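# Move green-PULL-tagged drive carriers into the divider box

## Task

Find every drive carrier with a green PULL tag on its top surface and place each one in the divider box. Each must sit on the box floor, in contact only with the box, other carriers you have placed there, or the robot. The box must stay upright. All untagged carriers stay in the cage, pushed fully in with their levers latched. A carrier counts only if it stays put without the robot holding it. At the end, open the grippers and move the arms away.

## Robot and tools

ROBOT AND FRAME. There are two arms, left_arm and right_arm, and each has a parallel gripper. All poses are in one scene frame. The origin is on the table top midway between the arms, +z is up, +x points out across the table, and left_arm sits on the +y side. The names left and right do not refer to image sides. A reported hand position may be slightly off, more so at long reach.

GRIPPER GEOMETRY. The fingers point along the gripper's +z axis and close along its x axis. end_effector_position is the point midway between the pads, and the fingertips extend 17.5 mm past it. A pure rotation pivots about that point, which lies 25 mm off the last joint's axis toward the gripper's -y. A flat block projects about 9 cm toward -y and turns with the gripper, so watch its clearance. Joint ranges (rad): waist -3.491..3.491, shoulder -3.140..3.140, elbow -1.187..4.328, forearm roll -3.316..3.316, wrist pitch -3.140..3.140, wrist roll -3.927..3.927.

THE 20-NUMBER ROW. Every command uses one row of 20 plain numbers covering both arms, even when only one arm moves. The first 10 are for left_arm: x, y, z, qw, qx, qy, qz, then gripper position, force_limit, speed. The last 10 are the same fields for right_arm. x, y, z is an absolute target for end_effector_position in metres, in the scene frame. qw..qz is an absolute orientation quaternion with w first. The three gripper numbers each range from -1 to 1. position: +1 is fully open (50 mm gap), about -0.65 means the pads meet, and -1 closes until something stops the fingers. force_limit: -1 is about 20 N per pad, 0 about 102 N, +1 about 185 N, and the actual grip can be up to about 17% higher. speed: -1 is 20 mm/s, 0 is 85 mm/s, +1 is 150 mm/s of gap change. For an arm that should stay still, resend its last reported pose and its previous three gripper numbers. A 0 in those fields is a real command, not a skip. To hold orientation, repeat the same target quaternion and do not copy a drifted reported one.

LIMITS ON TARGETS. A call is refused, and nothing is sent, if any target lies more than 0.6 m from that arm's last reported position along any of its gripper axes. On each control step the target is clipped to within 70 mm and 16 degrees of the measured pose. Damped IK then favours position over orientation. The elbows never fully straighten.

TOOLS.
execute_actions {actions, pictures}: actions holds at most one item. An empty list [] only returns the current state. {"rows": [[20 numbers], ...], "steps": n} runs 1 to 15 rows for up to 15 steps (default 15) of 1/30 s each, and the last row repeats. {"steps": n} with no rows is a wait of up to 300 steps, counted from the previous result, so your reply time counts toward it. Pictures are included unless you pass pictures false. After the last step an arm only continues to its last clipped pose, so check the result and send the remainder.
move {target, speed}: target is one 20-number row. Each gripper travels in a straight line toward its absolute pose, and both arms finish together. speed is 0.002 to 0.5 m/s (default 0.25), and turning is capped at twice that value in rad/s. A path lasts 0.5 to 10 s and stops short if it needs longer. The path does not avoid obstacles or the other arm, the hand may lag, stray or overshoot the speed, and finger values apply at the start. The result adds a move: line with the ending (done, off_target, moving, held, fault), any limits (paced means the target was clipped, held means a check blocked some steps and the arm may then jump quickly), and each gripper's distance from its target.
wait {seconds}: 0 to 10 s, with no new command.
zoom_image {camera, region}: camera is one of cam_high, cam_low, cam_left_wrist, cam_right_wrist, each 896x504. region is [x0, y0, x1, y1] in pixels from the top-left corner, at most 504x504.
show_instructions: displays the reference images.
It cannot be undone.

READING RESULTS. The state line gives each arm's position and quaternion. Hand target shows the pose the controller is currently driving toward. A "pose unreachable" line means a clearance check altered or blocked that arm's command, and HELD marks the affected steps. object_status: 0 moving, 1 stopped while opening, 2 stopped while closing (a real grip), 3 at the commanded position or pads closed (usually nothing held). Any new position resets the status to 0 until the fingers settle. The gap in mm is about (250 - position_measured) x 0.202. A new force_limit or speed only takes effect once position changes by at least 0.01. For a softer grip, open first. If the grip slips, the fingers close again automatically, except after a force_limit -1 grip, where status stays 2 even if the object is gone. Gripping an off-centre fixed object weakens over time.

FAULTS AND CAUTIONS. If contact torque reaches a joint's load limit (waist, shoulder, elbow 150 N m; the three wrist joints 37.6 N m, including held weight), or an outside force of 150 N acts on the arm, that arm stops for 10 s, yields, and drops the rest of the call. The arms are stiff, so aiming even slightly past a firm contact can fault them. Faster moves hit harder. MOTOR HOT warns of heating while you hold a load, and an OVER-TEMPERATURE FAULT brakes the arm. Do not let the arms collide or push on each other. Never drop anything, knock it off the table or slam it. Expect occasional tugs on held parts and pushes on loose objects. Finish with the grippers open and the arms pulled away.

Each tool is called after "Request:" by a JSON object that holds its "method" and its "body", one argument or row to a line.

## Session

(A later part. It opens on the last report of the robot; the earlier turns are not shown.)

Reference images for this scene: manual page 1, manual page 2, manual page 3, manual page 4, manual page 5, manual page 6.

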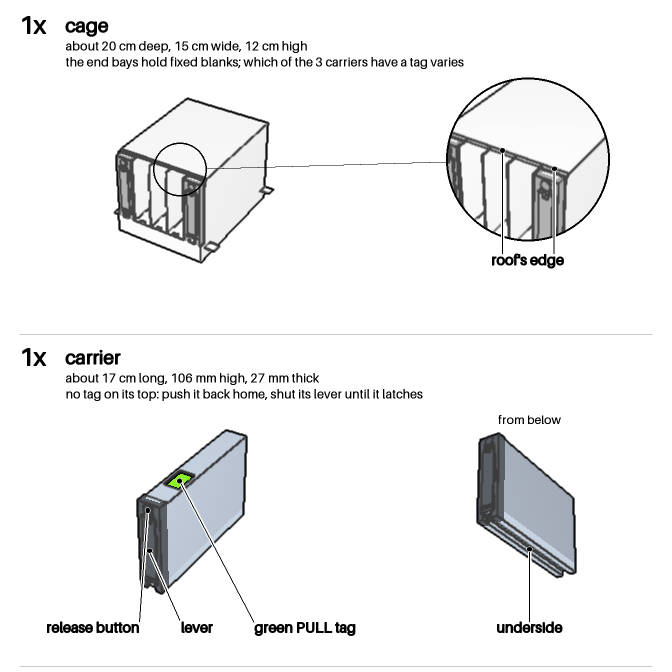

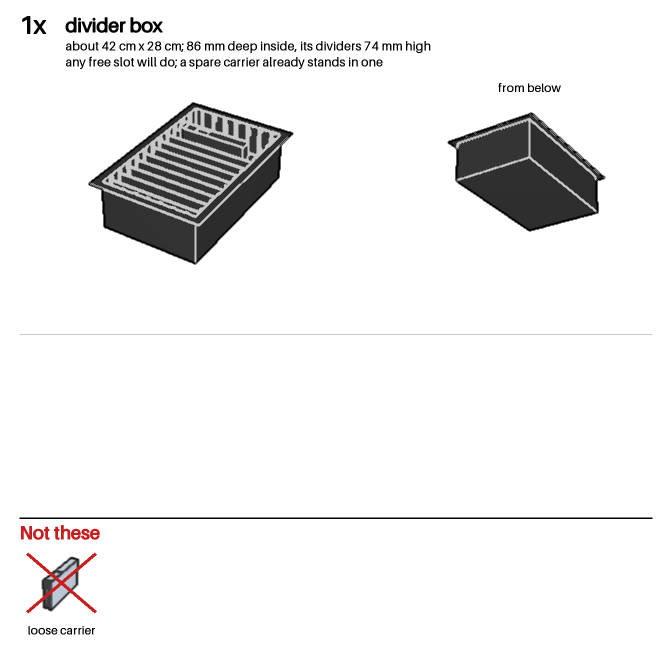

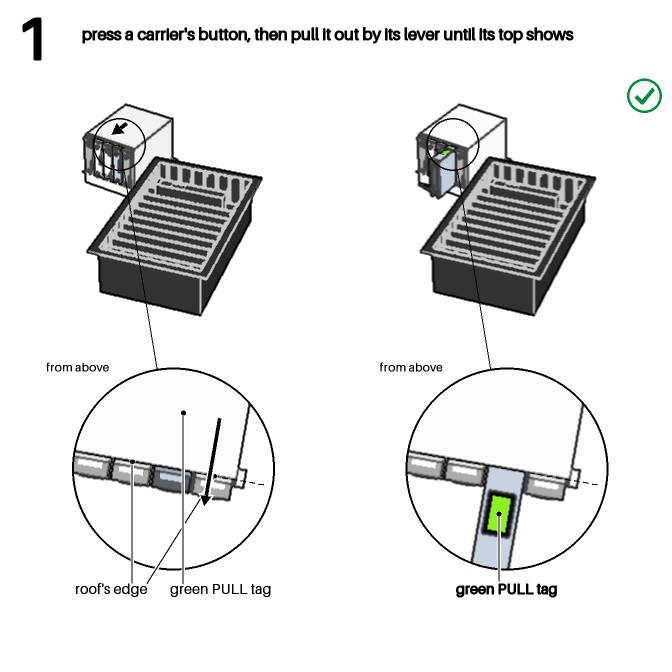

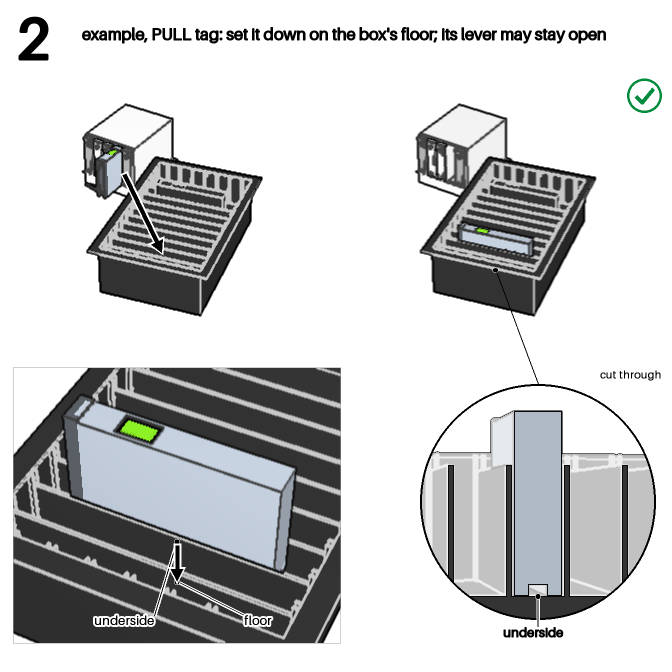

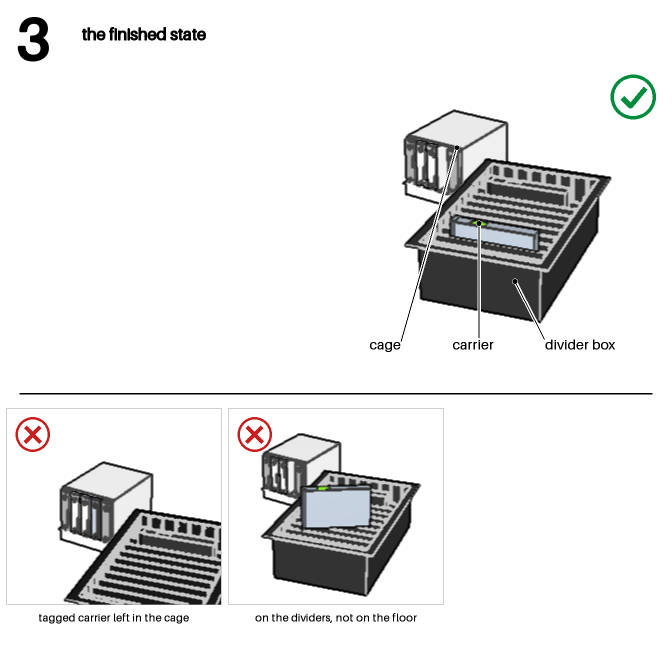

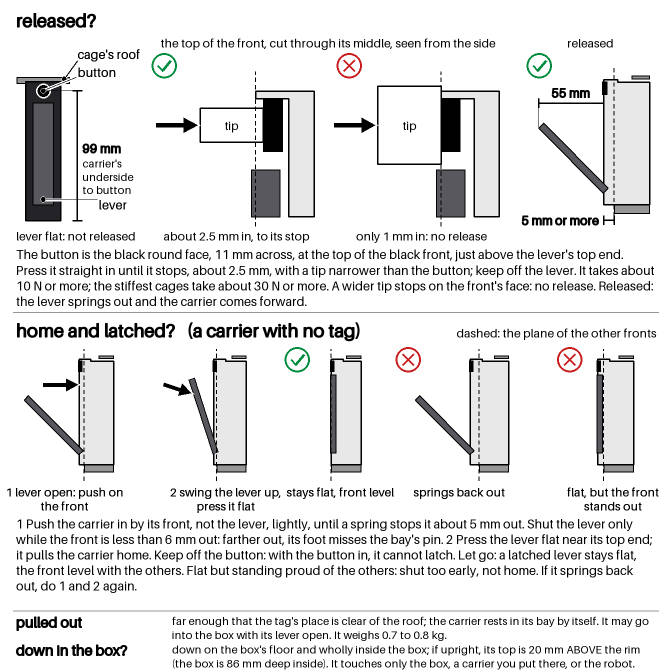

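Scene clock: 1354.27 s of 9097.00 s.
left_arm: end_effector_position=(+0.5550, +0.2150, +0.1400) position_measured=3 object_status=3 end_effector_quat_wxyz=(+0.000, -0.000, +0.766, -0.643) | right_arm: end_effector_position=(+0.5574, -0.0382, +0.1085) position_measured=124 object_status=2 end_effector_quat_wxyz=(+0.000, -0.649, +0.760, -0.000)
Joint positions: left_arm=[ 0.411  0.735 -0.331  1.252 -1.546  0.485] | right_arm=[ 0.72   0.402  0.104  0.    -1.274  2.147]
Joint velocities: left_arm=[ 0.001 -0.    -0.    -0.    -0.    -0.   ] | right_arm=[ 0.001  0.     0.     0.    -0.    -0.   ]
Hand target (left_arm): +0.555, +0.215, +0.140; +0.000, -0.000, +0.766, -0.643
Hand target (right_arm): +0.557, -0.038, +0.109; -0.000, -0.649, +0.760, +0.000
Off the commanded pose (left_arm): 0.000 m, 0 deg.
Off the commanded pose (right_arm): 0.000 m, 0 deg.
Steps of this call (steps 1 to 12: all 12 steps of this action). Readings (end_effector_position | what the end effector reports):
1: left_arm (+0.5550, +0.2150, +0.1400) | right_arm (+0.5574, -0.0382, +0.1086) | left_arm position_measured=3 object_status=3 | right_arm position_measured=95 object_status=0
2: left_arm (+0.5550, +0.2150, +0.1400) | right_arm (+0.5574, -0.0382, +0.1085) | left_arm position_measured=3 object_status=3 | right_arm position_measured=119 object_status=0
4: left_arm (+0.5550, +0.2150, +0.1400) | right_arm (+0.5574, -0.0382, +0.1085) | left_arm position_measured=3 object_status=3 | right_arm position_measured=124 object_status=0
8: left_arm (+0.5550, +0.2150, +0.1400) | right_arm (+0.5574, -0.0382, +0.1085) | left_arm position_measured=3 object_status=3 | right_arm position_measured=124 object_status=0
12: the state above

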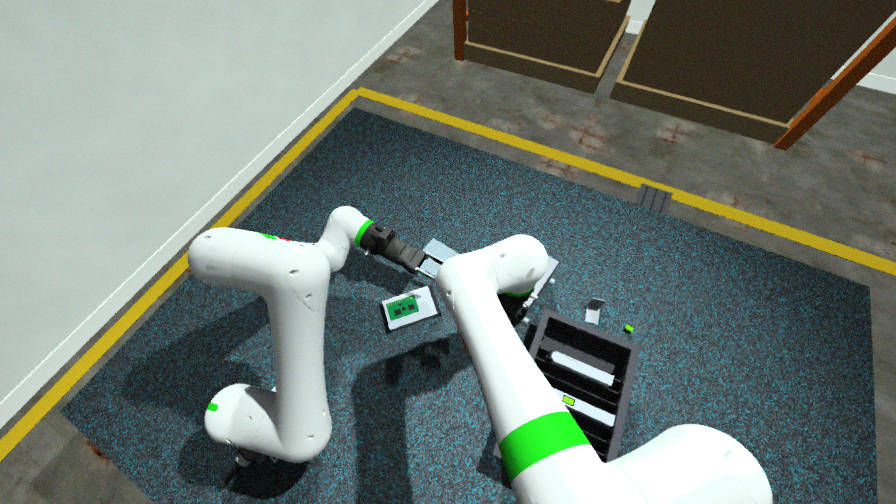

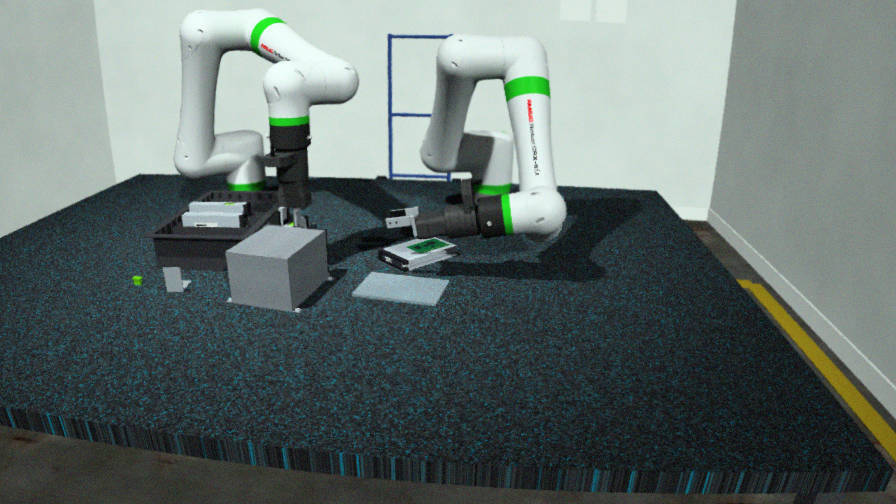

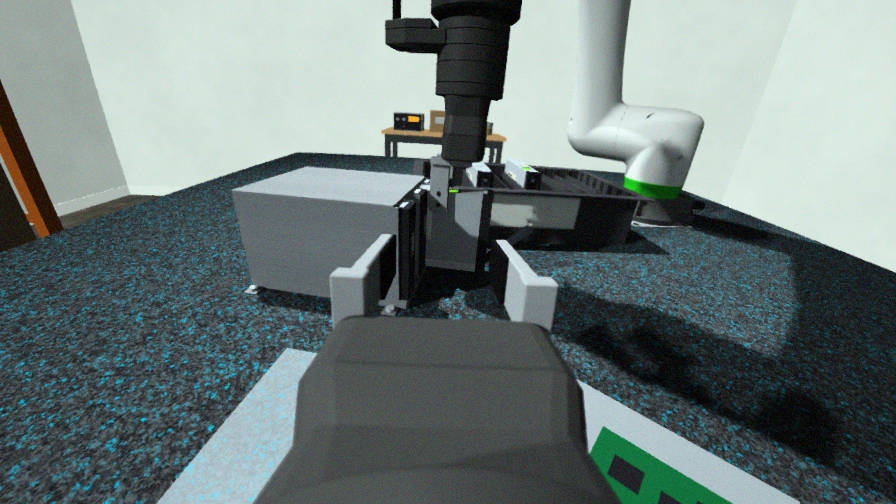

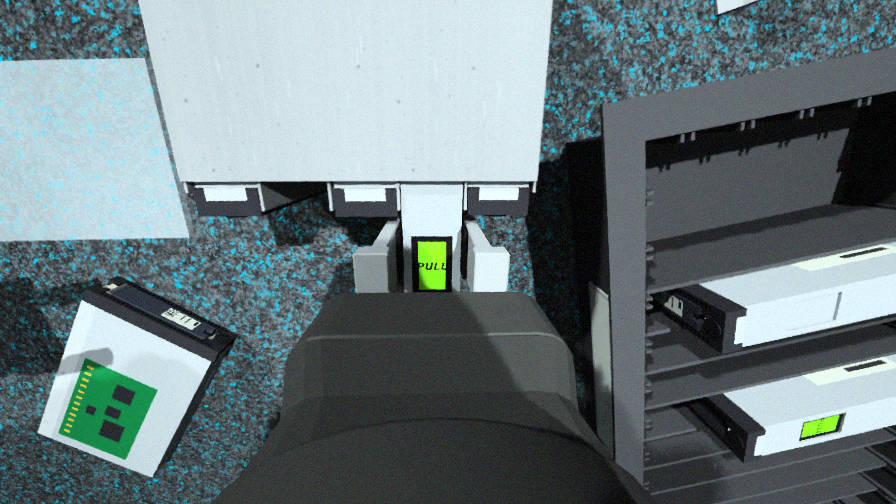

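Request:
{"method": "move", "body": {
  "target": [0.555,0.215,0.14,0,0,0.766,-0.6428,1,0,0,0.4507,-0.0214,0.109,0,0.6494,-0.7604,0,-1,0.6,1],
  "speed": 0.05
}}

Request:
{"method": "zoom_image", "body": {
  "camera": "cam_left_wrist",
  "region": [400,130,600,300]
}}

Scene clock: 1359.90 s of 9097.00 s.
left_arm: end_effector_position=(+0.5550, +0.2150, +0.1400) position_measured=3 object_status=3 end_effector_quat_wxyz=(+0.000, -0.000, +0.766, -0.643) | right_arm: end_effector_position=(+0.4509, -0.0216, +0.1090) position_measured=124 object_status=2 end_effector_quat_wxyz=(+0.000, -0.649, +0.760, -0.000)
Joint positions: left_arm=[ 0.411  0.735 -0.331  1.252 -1.546  0.485] | right_arm=[ 0.899  0.229 -0.12   0.    -1.221  1.968]
Joint velocities: left_arm=[-0.    -0.    -0.001 -0.002  0.001 -0.   ] | right_arm=[ 0.    -0.001 -0.002  0.     0.    -0.003]
Hand target (left_arm): +0.555, +0.215, +0.140; +0.000, -0.000, +0.766, -0.643
Hand target (right_arm): +0.451, -0.022, +0.109; +0.000, -0.649, +0.760, -0.000
Off the commanded pose (left_arm): 0.000 m, 0 deg.
Off the commanded pose (right_arm): 0.000 m, 0 deg.
After step 90, 0.13 s passed at rest.
move: done

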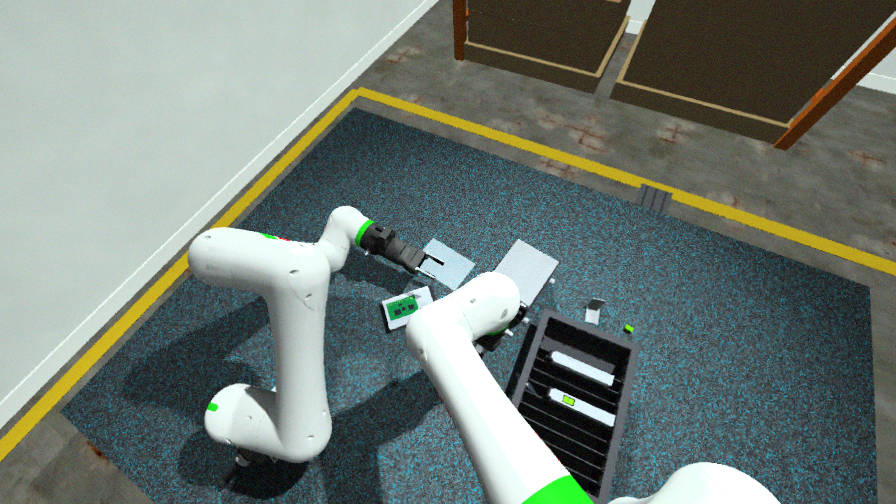

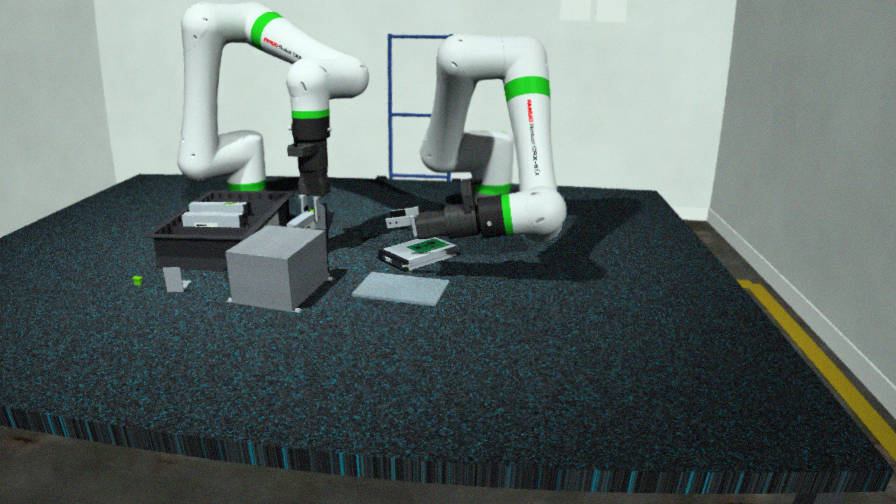

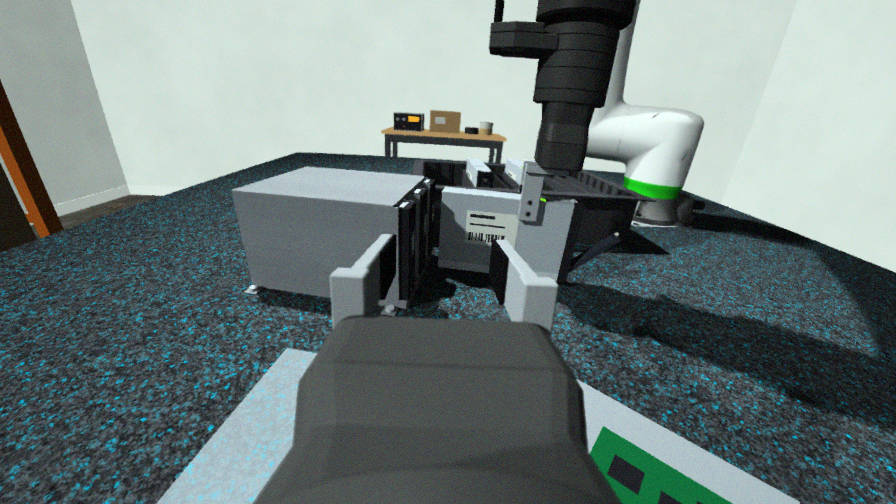

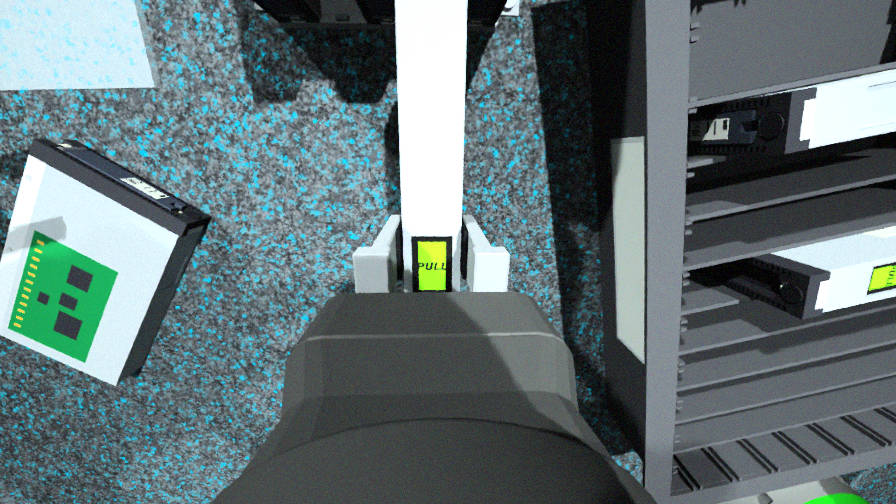

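Region (400, 130, 600, 300) of cam_left_wrist's 896x504 image, scaled by 2.520, with more detail than that image has; it fills the top 428 rows of this view, and the rest is white.

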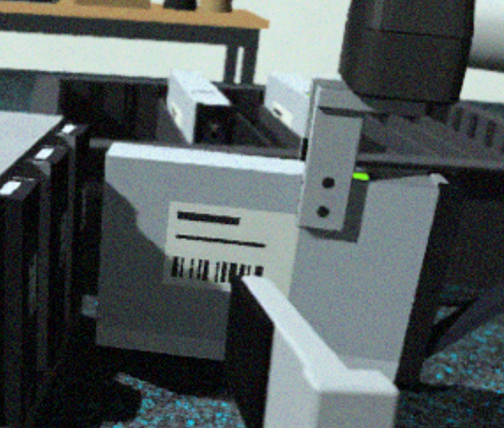

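Request:
{"method": "move", "body": {
  "target": [0.555,0.215,0.14,0,0,0.766,-0.6428,1,0,0,0.4507,-0.0214,0.235,0,0.6494,-0.7604,0,-1,0.6,1],
  "speed": 0.15
}}

Request:
{"method": "move", "body": {
  "target": [0.555,0.215,0.14,0,0,0.766,-0.6428,1,0,0,0.3292,-0.2869,0.235,0,0.0305,-0.9995,0,-1,0.6,1],
  "speed": 0.25
}}

Request:
{"method": "move", "body": {
  "target": [0.333,-0.03,0.19,0,0,0.766,-0.6428,1,0,0,0.3292,-0.2869,0.195,0,0.0305,-0.9995,0,-1,0.6,1],
  "speed": 0.25
}}

Request:
{"method": "zoom_image", "body": {
  "camera": "cam_right_wrist",
  "region": [300,0,570,200]
}}

Request:
{"method": "zoom_image", "body": {
  "camera": "cam_left_wrist",
  "region": [380,170,500,300]
}}

Request:
{"method": "zoom_image", "body": {
  "camera": "cam_low",
  "region": [140,130,300,250]
}}

Scene clock: 1386.13 s of 9097.00 s.
left_arm: end_effector_position=(+0.5550, +0.2150, +0.1400) position_measured=3 object_status=3 end_effector_quat_wxyz=(+0.000, -0.000, +0.766, -0.643) | right_arm: end_effector_position=(+0.4507, -0.0213, +0.2351) position_measured=124 object_status=2 end_effector_quat_wxyz=(+0.000, -0.649, +0.760, +0.000)
Joint positions: left_arm=[ 0.411  0.735 -0.331  1.252 -1.546  0.485] | right_arm=[ 0.9    0.167  0.106  0.    -1.509  1.968]
Joint velocities: left_arm=[-0.     0.    -0.001 -0.    -0.001  0.001] | right_arm=[-0.001  0.004  0.002 -0.001 -0.002 -0.   ]
Hand target (left_arm): +0.555, +0.215, +0.140; +0.000, -0.000, +0.766, -0.643
Hand target (right_arm): +0.451, -0.021, +0.235; +0.000, -0.649, +0.760, -0.000
Off the commanded pose (left_arm): 0.000 m, 0 deg.
Off the commanded pose (right_arm): 0.000 m, 0 deg.
After step 90, 21.97 s passed at rest.
move: done

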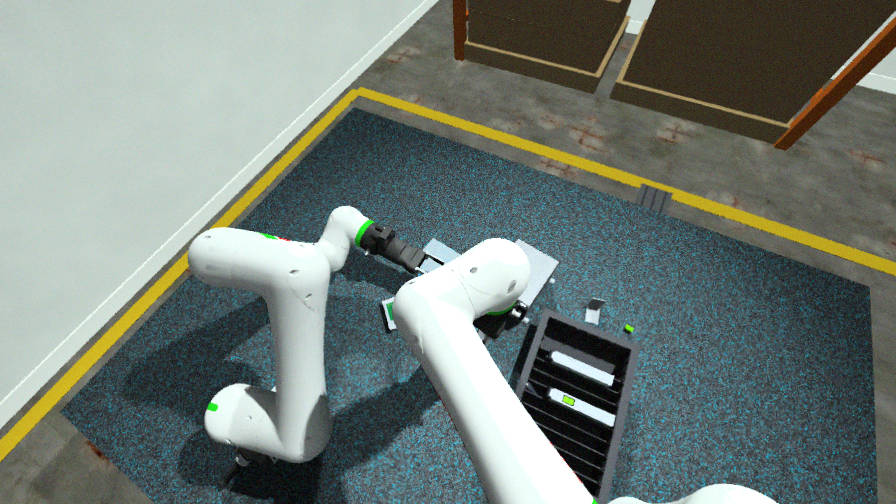

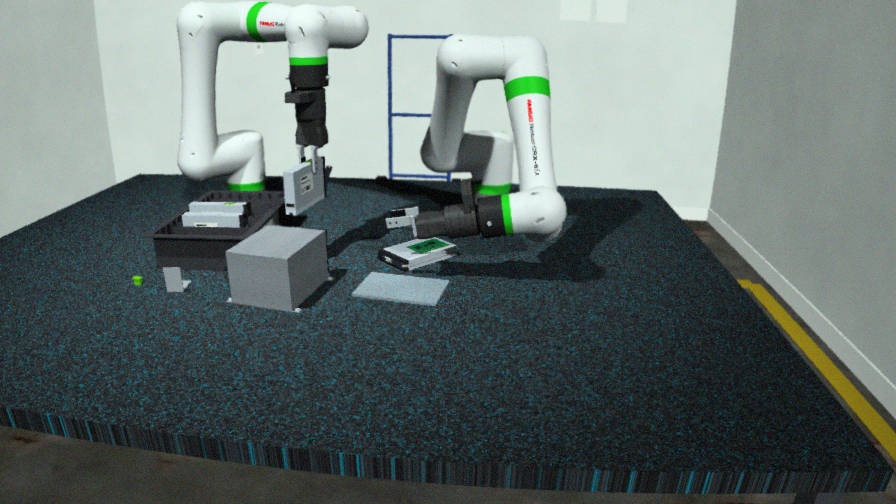

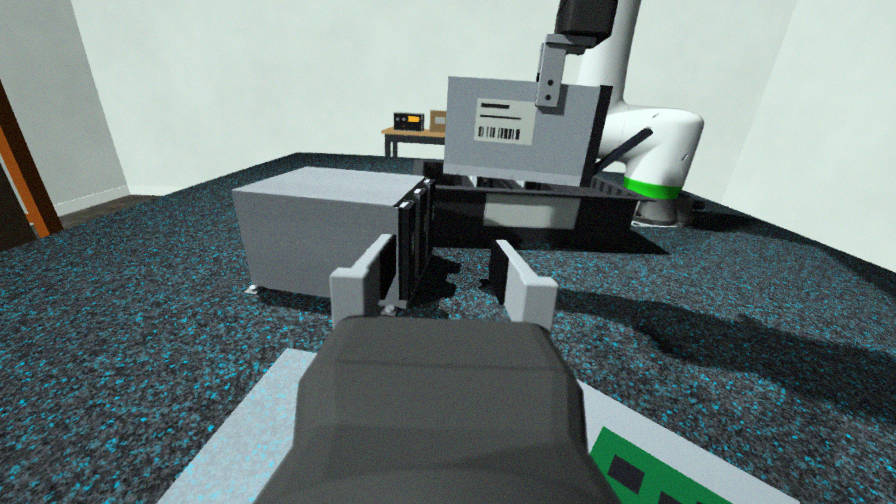

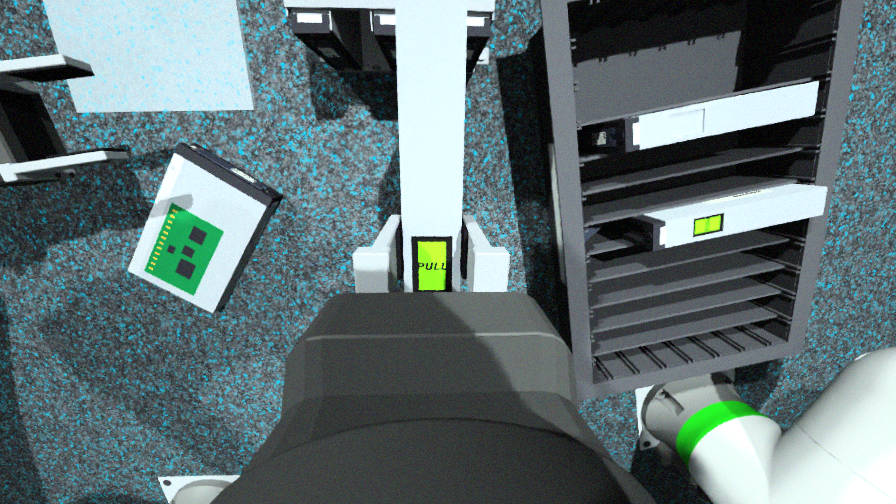

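Scene clock: 1389.27 s of 9097.00 s.
left_arm: end_effector_position=(+0.5550, +0.2150, +0.1400) position_measured=3 object_status=3 end_effector_quat_wxyz=(+0.000, -0.000, +0.766, -0.643) | right_arm: end_effector_position=(+0.3294, -0.2869, +0.2351) position_measured=124 object_status=2 end_effector_quat_wxyz=(-0.000, -0.031, +1.000, +0.000)
Joint positions: left_arm=[ 0.411  0.735 -0.331  1.252 -1.546  0.485] | right_arm=[ 0.72  -0.413 -0.407 -0.    -1.577  0.795]
Joint velocities: left_arm=[ 0.001  0.    -0.    -0.001 -0.002 -0.   ] | right_arm=[-0.    -0.003 -0.002  0.    -0.001 -0.004]
Hand target (left_arm): +0.555, +0.215, +0.140; +0.000, -0.000, +0.766, -0.643
Hand target (right_arm): +0.329, -0.287, +0.235; -0.000, -0.030, +1.000, +0.000
Off the commanded pose (left_arm): 0.000 m, 0 deg.
Off the commanded pose (right_arm): 0.000 m, 0 deg.
move: done

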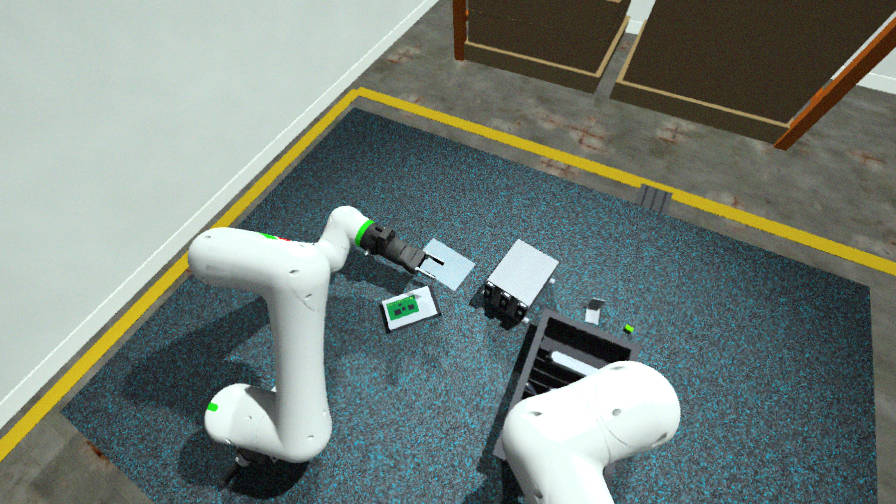

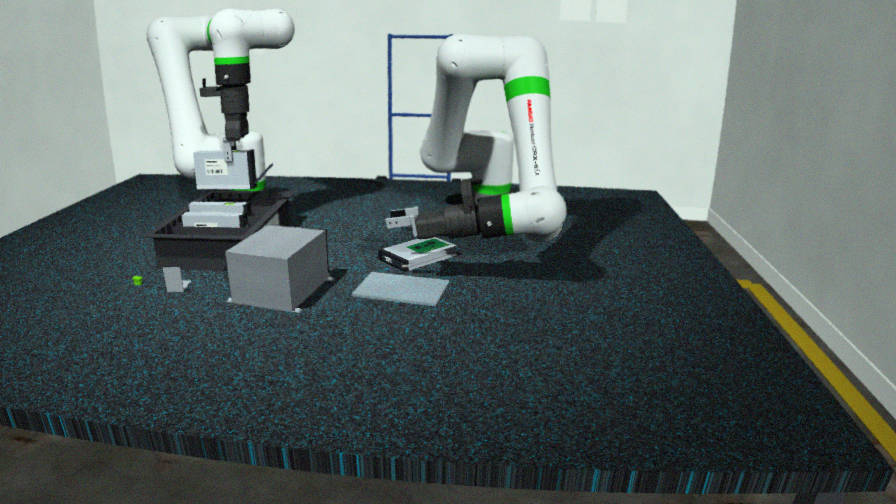

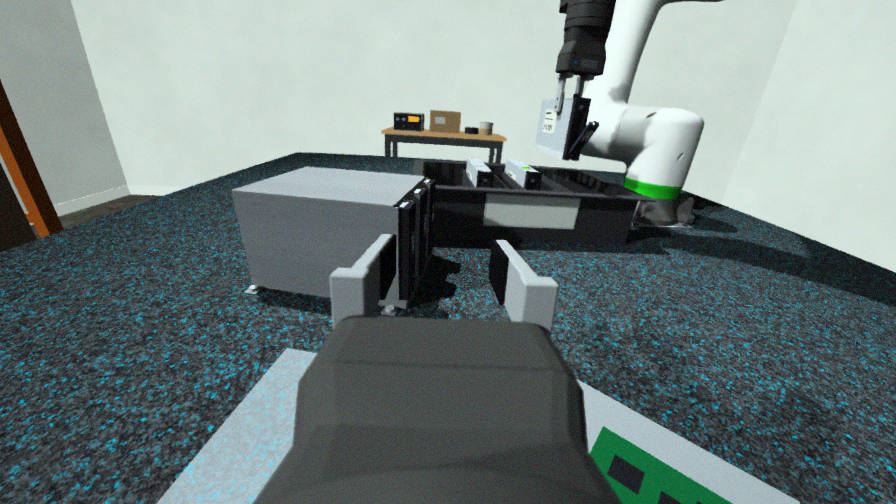

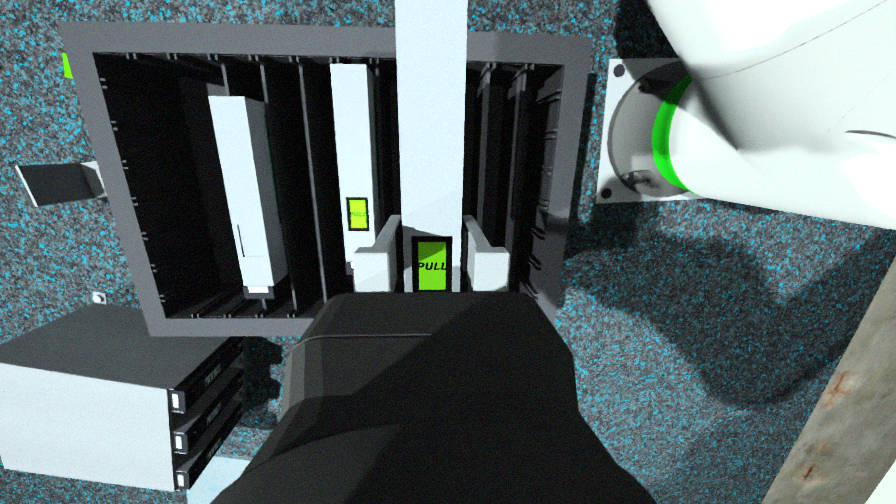

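Scene clock: 1391.20 s of 9097.00 s.
left_arm: end_effector_position=(+0.3328, -0.0299, +0.1901) position_measured=3 object_status=3 end_effector_quat_wxyz=(-0.000, -0.000, +0.766, -0.643) | right_arm: end_effector_position=(+0.3292, -0.2869, +0.1950) position_measured=124 object_status=2 end_effector_quat_wxyz=(+0.000, -0.031, +1.000, +0.000)
Joint positions: left_arm=[-0.327  0.271 -0.932  1.952 -1.244  0.346] | right_arm=[ 0.72  -0.41  -0.498  0.    -1.482  0.794]
Joint velocities: left_arm=[-0.007 -0.001 -0.001  0.011  0.001 -0.002] | right_arm=[0.003 0.    0.    0.    0.    0.   ]
Hand target (left_arm): +0.333, -0.030, +0.190; -0.000, -0.000, +0.766, -0.643
Hand target (right_arm): +0.329, -0.287, +0.195; +0.000, -0.031, +1.000, +0.000
Off the commanded pose (left_arm): 0.000 m, 0 deg.
Off the commanded pose (right_arm): 0.000 m, 0 deg.
move: done

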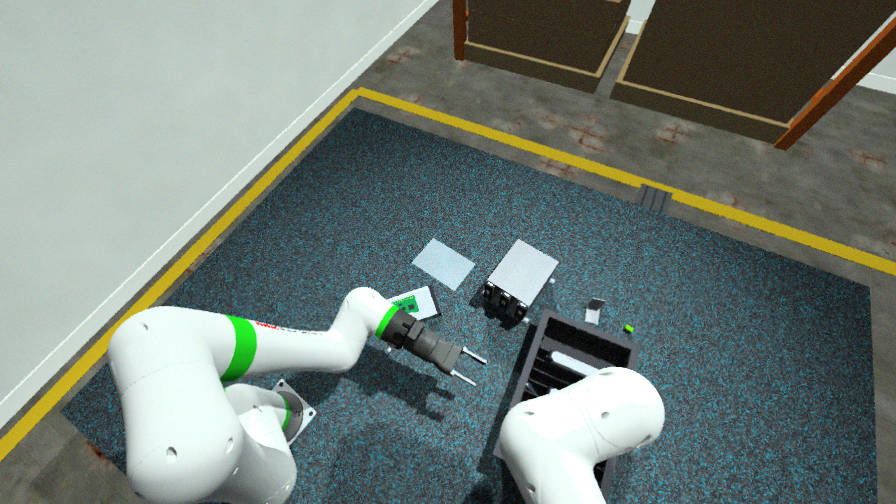

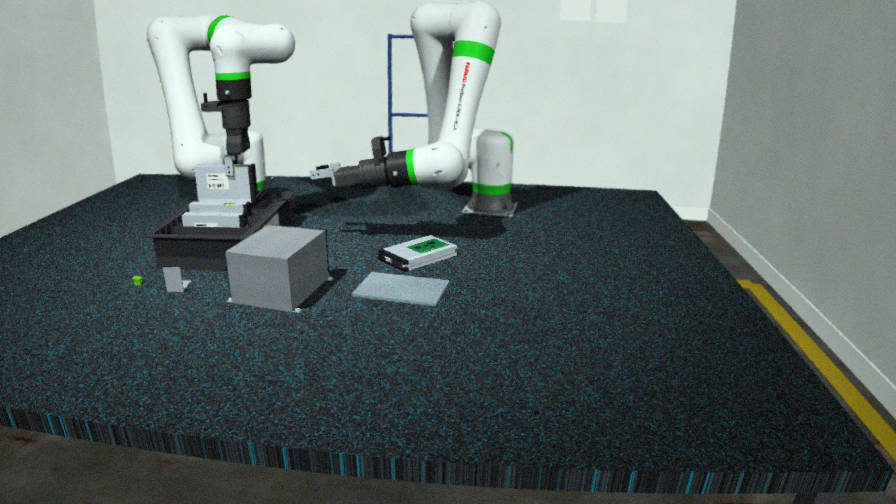

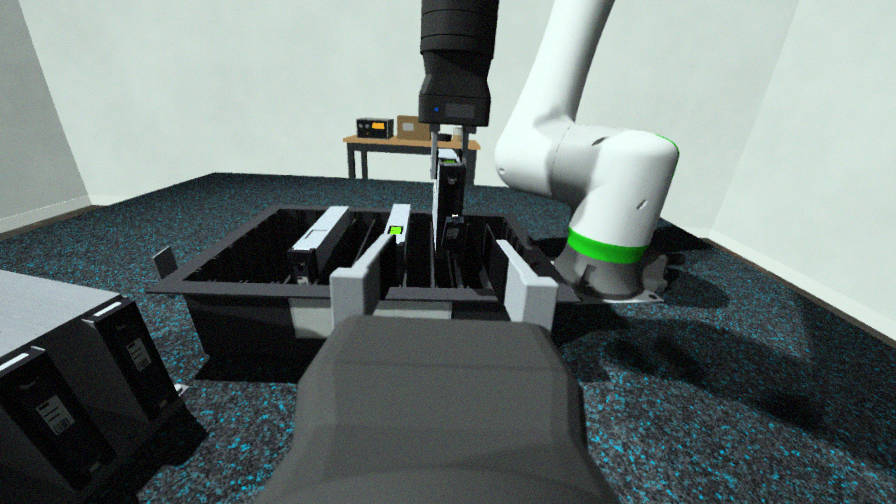

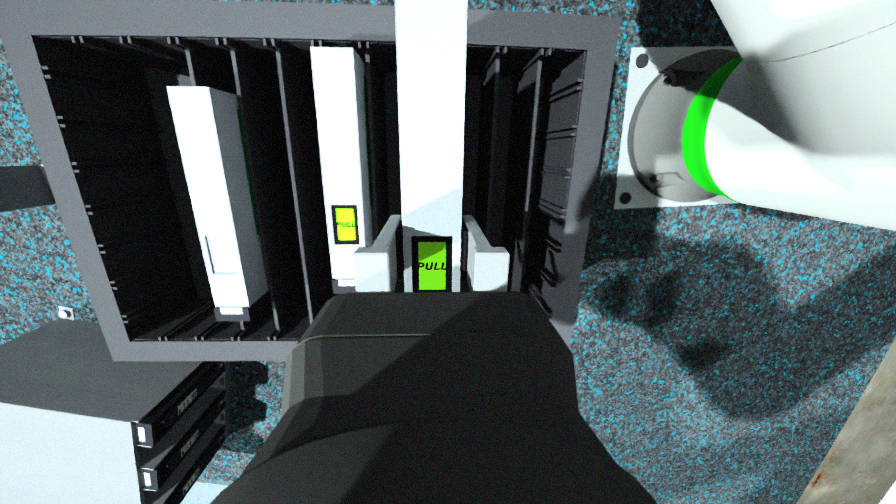

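Region (300, 0, 570, 200) of cam_right_wrist's 896x504 image, scaled by 1.867, with more detail than that image has; it fills the top 373 rows of this view, and the rest is white.

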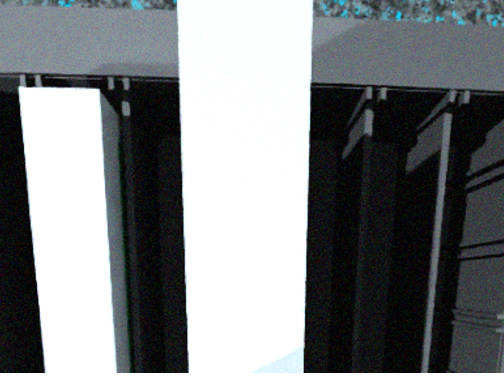

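Region (380, 170, 500, 300) of cam_left_wrist's 896x504 image, scaled by 3.877, with more detail than that image has; it fills the left 465 columns of this view, and the rest is white.

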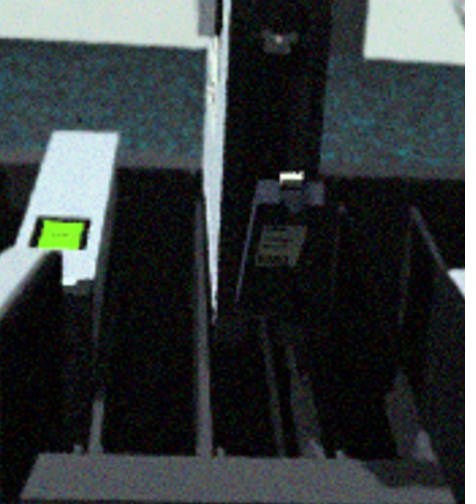

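Region (140, 130, 300, 250) of cam_low's 896x504 image, scaled by 3.150, with more detail than that image has; it fills the top 378 rows of this view, and the rest is white.

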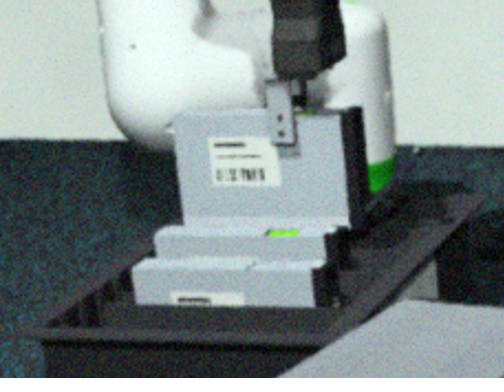

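Request:
{"method": "zoom_image", "body": {
  "camera": "cam_low",
  "region": [175,150,265,235]
}}

Request:
{"method": "zoom_image", "body": {
  "camera": "cam_right_wrist",
  "region": [340,25,410,75]
}}

Request:
{"method": "zoom_image", "body": {
  "camera": "cam_right_wrist",
  "region": [456,25,526,75]
}}

Region (175, 150, 265, 235) of cam_low's 896x504 image, scaled by 5.600, with more detail than that image has.

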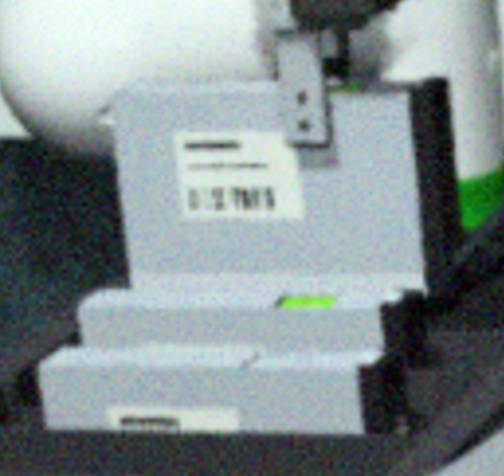

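Region (340, 25, 410, 75) of cam_right_wrist's 896x504 image, scaled by 7.200, with more detail than that image has; it fills the top 360 rows of this view, and the rest is white.

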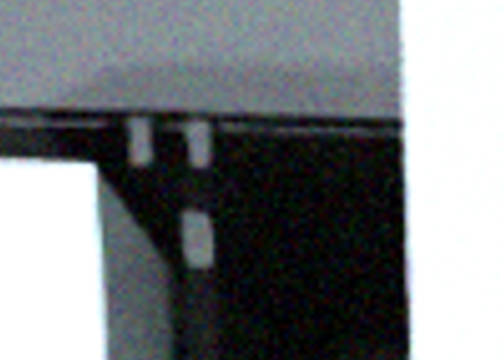

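Region (456, 25, 526, 75) of cam_right_wrist's 896x504 image, scaled by 7.200, with more detail than that image has; it fills the top 360 rows of this view, and the rest is white.

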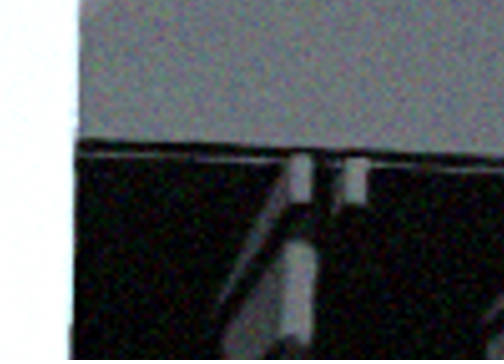

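Request:
{"method": "zoom_image", "body": {
  "camera": "cam_low",
  "region": [185,155,260,185]
}}

Request:
{"method": "zoom_image", "body": {
  "camera": "cam_low",
  "region": [185,190,260,220]
}}

Region (185, 155, 260, 185) of cam_low's 896x504 image, scaled by 6.720, with more detail than that image has; it fills the top 202 rows of this view, and the rest is white.

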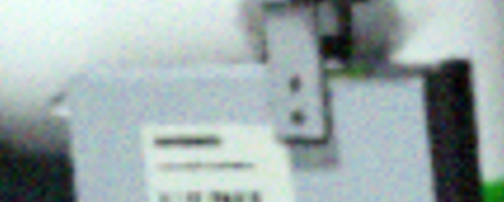

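Region (185, 190, 260, 220) of cam_low's 896x504 image, scaled by 6.720, with more detail than that image has; it fills the top 202 rows of this view, and the rest is white.

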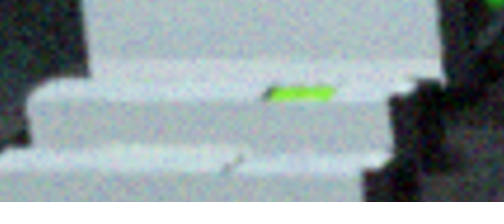

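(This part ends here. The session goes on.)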